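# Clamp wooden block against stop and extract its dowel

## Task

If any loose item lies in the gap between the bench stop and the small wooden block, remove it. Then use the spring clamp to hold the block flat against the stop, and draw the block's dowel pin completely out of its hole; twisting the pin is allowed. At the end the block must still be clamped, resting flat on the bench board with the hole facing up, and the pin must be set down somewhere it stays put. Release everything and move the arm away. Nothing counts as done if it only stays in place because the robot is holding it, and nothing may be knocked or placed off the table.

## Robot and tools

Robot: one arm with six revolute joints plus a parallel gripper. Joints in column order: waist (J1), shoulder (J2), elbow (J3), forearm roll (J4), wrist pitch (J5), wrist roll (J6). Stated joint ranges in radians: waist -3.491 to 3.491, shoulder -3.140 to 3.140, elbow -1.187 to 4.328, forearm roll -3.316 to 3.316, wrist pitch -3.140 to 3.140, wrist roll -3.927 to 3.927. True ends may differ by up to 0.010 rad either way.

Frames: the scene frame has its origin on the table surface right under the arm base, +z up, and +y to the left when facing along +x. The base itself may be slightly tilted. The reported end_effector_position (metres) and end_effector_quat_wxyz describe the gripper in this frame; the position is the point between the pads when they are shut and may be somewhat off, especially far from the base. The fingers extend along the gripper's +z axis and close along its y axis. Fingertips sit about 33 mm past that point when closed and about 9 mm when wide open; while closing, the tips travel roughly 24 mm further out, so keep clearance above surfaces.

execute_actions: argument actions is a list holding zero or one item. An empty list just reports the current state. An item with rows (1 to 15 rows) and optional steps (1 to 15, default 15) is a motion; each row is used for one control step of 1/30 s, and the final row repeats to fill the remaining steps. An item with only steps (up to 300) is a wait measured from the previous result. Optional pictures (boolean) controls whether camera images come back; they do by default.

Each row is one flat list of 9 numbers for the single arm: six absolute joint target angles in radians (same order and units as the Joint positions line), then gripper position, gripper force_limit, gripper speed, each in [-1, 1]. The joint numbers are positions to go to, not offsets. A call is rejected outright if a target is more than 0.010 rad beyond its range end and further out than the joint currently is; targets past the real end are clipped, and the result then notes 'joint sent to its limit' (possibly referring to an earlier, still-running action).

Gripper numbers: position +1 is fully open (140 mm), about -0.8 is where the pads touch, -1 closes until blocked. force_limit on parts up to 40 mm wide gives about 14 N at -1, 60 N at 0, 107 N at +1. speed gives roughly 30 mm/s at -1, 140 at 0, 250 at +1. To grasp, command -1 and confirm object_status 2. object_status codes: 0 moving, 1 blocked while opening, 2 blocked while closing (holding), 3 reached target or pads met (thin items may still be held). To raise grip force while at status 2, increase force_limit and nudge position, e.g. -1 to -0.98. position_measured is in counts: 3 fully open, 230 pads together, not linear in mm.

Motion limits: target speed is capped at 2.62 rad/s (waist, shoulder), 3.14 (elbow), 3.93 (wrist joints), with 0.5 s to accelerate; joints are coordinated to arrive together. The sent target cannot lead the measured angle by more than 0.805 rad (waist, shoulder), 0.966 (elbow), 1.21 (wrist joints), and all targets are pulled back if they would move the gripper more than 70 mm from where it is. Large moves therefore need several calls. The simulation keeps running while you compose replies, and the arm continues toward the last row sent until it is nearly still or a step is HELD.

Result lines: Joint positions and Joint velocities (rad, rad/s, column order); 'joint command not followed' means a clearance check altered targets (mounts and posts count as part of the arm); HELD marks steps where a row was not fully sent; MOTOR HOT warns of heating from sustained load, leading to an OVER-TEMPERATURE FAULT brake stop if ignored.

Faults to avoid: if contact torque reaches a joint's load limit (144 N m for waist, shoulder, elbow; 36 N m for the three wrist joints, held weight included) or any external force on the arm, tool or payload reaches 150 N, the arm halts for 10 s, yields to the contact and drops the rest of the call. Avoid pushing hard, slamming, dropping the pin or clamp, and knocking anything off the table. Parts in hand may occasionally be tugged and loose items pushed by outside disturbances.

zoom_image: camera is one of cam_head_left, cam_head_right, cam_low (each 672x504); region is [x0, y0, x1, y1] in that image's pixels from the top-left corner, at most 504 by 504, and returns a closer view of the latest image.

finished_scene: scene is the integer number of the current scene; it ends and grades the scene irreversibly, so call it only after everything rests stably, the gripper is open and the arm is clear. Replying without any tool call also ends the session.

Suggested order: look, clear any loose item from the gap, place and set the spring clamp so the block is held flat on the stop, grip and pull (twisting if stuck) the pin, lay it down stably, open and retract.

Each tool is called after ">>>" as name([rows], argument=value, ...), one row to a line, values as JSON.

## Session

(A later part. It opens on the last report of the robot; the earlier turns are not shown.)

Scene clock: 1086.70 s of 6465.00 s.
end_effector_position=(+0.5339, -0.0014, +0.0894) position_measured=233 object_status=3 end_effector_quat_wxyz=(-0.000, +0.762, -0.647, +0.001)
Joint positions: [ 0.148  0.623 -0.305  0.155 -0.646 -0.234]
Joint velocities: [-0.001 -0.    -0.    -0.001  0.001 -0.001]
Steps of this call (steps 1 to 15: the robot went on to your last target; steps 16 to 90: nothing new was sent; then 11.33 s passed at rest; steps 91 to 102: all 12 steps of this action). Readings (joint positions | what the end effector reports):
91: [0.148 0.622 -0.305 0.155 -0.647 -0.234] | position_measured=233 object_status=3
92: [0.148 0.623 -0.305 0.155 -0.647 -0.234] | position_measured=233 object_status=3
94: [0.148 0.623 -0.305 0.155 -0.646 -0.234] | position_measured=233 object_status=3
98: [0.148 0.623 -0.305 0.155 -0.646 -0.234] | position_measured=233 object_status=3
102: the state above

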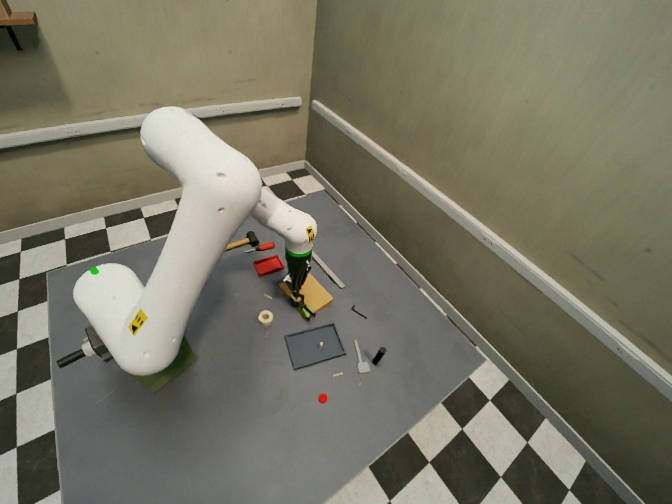

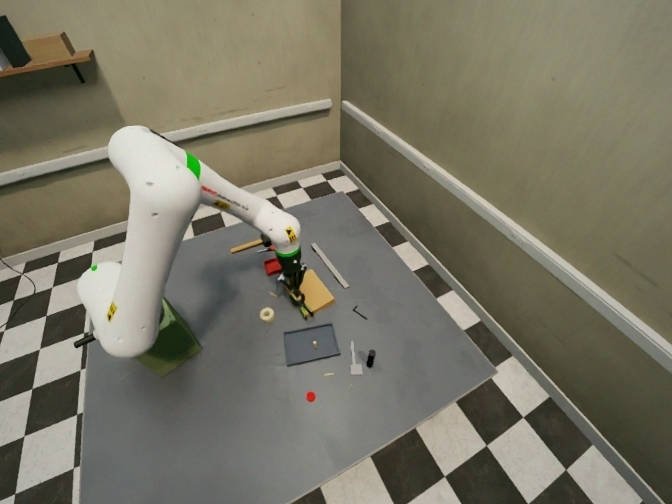

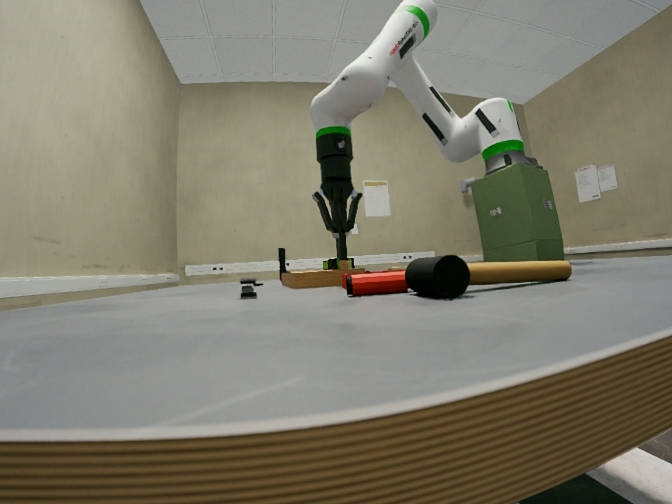

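>>> execute_actions([
  {"rows": [[0.1474,0.6242,-0.3048,0.1549,-0.6453,-0.2344,-1.0,0.0,0.0]], "steps": 12},
], pictures=true)

>>> zoom_image(camera="cam_low", region=[332, 255, 358, 273])

Scene clock: 1091.40 s of 6465.00 s.
end_effector_position=(+0.5339, -0.0014, +0.0890) position_measured=233 object_status=3 end_effector_quat_wxyz=(-0.000, +0.762, -0.647, +0.001)
Joint positions: [ 0.147  0.624 -0.305  0.155 -0.645 -0.234]
Joint velocities: [ 0.003 -0.     0.     0.     0.001  0.   ]
Steps of this call (steps 1 to 15: the robot went on to your last target; steps 16 to 90: nothing new was sent; then 1.30 s passed at rest; steps 91 to 102: all 12 steps of this action). Readings (joint positions | what the end effector reports):
91: [0.147 0.623 -0.305 0.155 -0.646 -0.234] | position_measured=233 object_status=3
92: [0.147 0.624 -0.305 0.155 -0.646 -0.234] | position_measured=233 object_status=3
94: [0.147 0.624 -0.305 0.155 -0.645 -0.234] | position_measured=233 object_status=3
98: [0.147 0.624 -0.305 0.155 -0.645 -0.234] | position_measured=233 object_status=3
102: the state above

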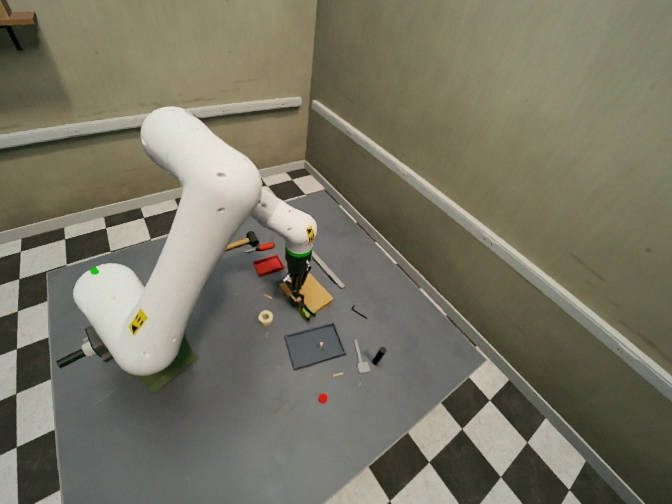

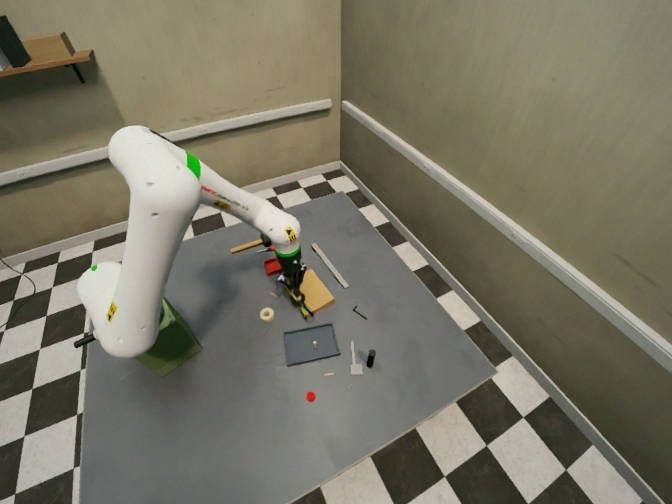

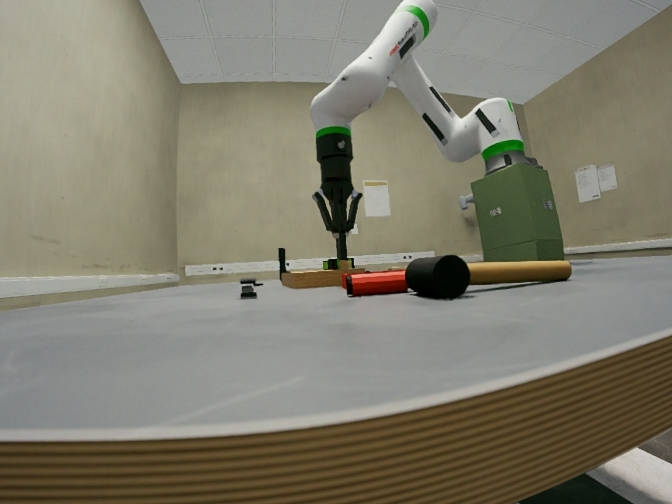

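Region (332, 255, 358, 273) of cam_low's 672x504 image, scaled by 19.385, with more detail than that image has; it fills the top 349 rows of this view, and the rest is white.

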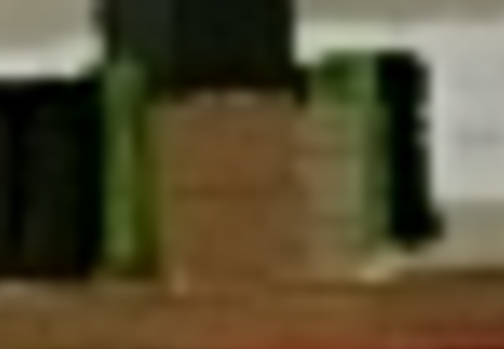

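>>> execute_actions([
  {"rows": [[0.1600,0.4900,-0.3048,0.1300,-0.7800,-0.2150,-0.5,0.0,0.0]], "steps": 15},
], pictures=false)

>>> execute_actions([
  {"steps": 10},
], pictures=true)

>>> zoom_image(camera="cam_low", region=[310, 235, 370, 280])

Scene clock: 1096.67 s of 6465.00 s.
end_effector_position=(+0.5282, -0.0026, +0.1556) position_measured=192 object_status=3 end_effector_quat_wxyz=(-0.000, +0.762, -0.647, -0.000)
Joint positions: [ 0.16   0.49  -0.305  0.13  -0.78  -0.215]
Joint velocities: [ 0.001  0.     0.     0.    -0.     0.   ]
Steps of this call (steps 1 to 15: the robot went on to your last target; steps 16 to 90: nothing new was sent; then 1.77 s passed at rest; steps 91 to 105: all 15 steps of this action). Readings (joint positions | what the end effector reports):
91: [0.147 0.624 -0.305 0.155 -0.645 -0.234] | position_measured=233 object_status=0
92: [0.147 0.622 -0.305 0.155 -0.647 -0.234] | position_measured=233 object_status=0
94: [0.149 0.600 -0.305 0.151 -0.671 -0.231] | position_measured=215 object_status=0
98: [0.158 0.512 -0.305 0.134 -0.758 -0.218] | position_measured=192 object_status=0
105: the state above

Scene clock: 1097.00 s of 6465.00 s.
end_effector_position=(+0.5283, -0.0025, +0.1557) position_measured=192 object_status=3 end_effector_quat_wxyz=(-0.000, +0.762, -0.647, -0.000)
Joint positions: [ 0.16   0.49  -0.305  0.13  -0.78  -0.215]
Joint velocities: [-0.     0.    -0.001  0.    -0.    -0.   ]
Steps of this call (steps 1 to 10: the robot went on to your last target). Readings (joint positions | what the end effector reports):
1: [0.160 0.490 -0.305 0.130 -0.780 -0.215] | position_measured=192 object_status=3
2: [0.160 0.490 -0.305 0.130 -0.780 -0.215] | position_measured=192 object_status=3
4: [0.160 0.490 -0.305 0.130 -0.780 -0.215] | position_measured=192 object_status=3
8: [0.160 0.490 -0.305 0.130 -0.780 -0.215] | position_measured=192 object_status=3
10: the state above

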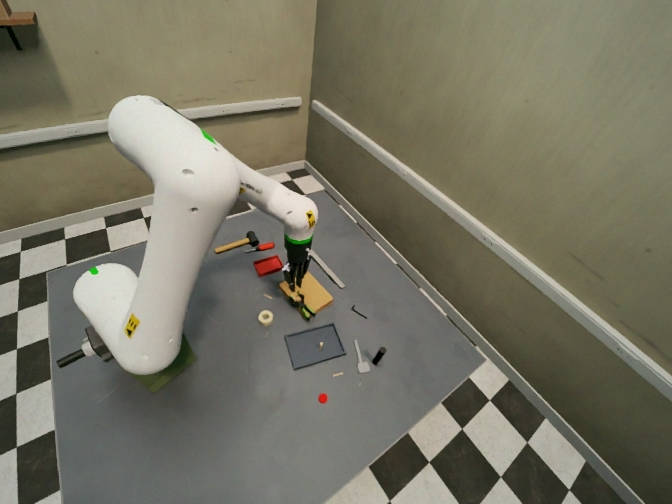

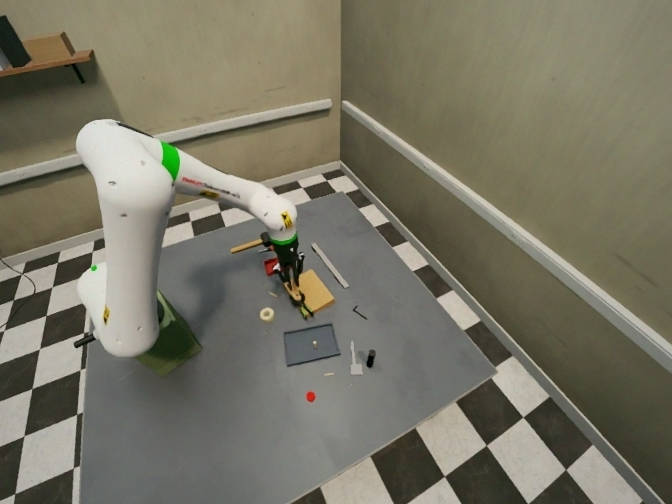

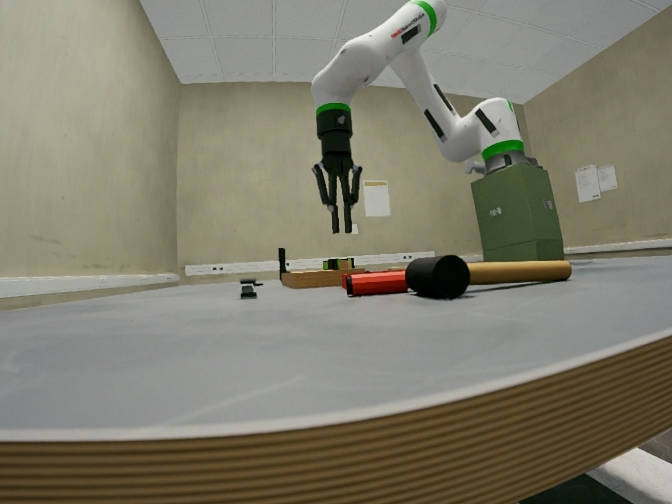

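Region (310, 235, 370, 280) of cam_low's 672x504 image, scaled by 8.400, with more detail than that image has; it fills the top 378 rows of this view, and the rest is white.

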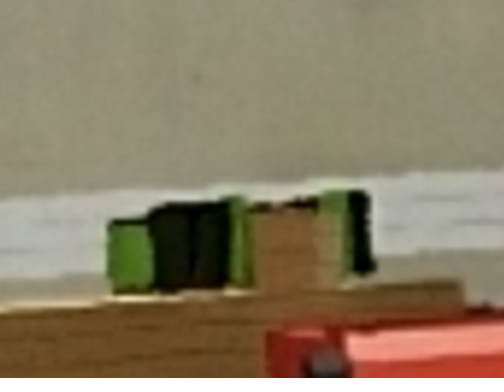

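>>> finished_scene(scene=2)

The scene is finished: the task was done.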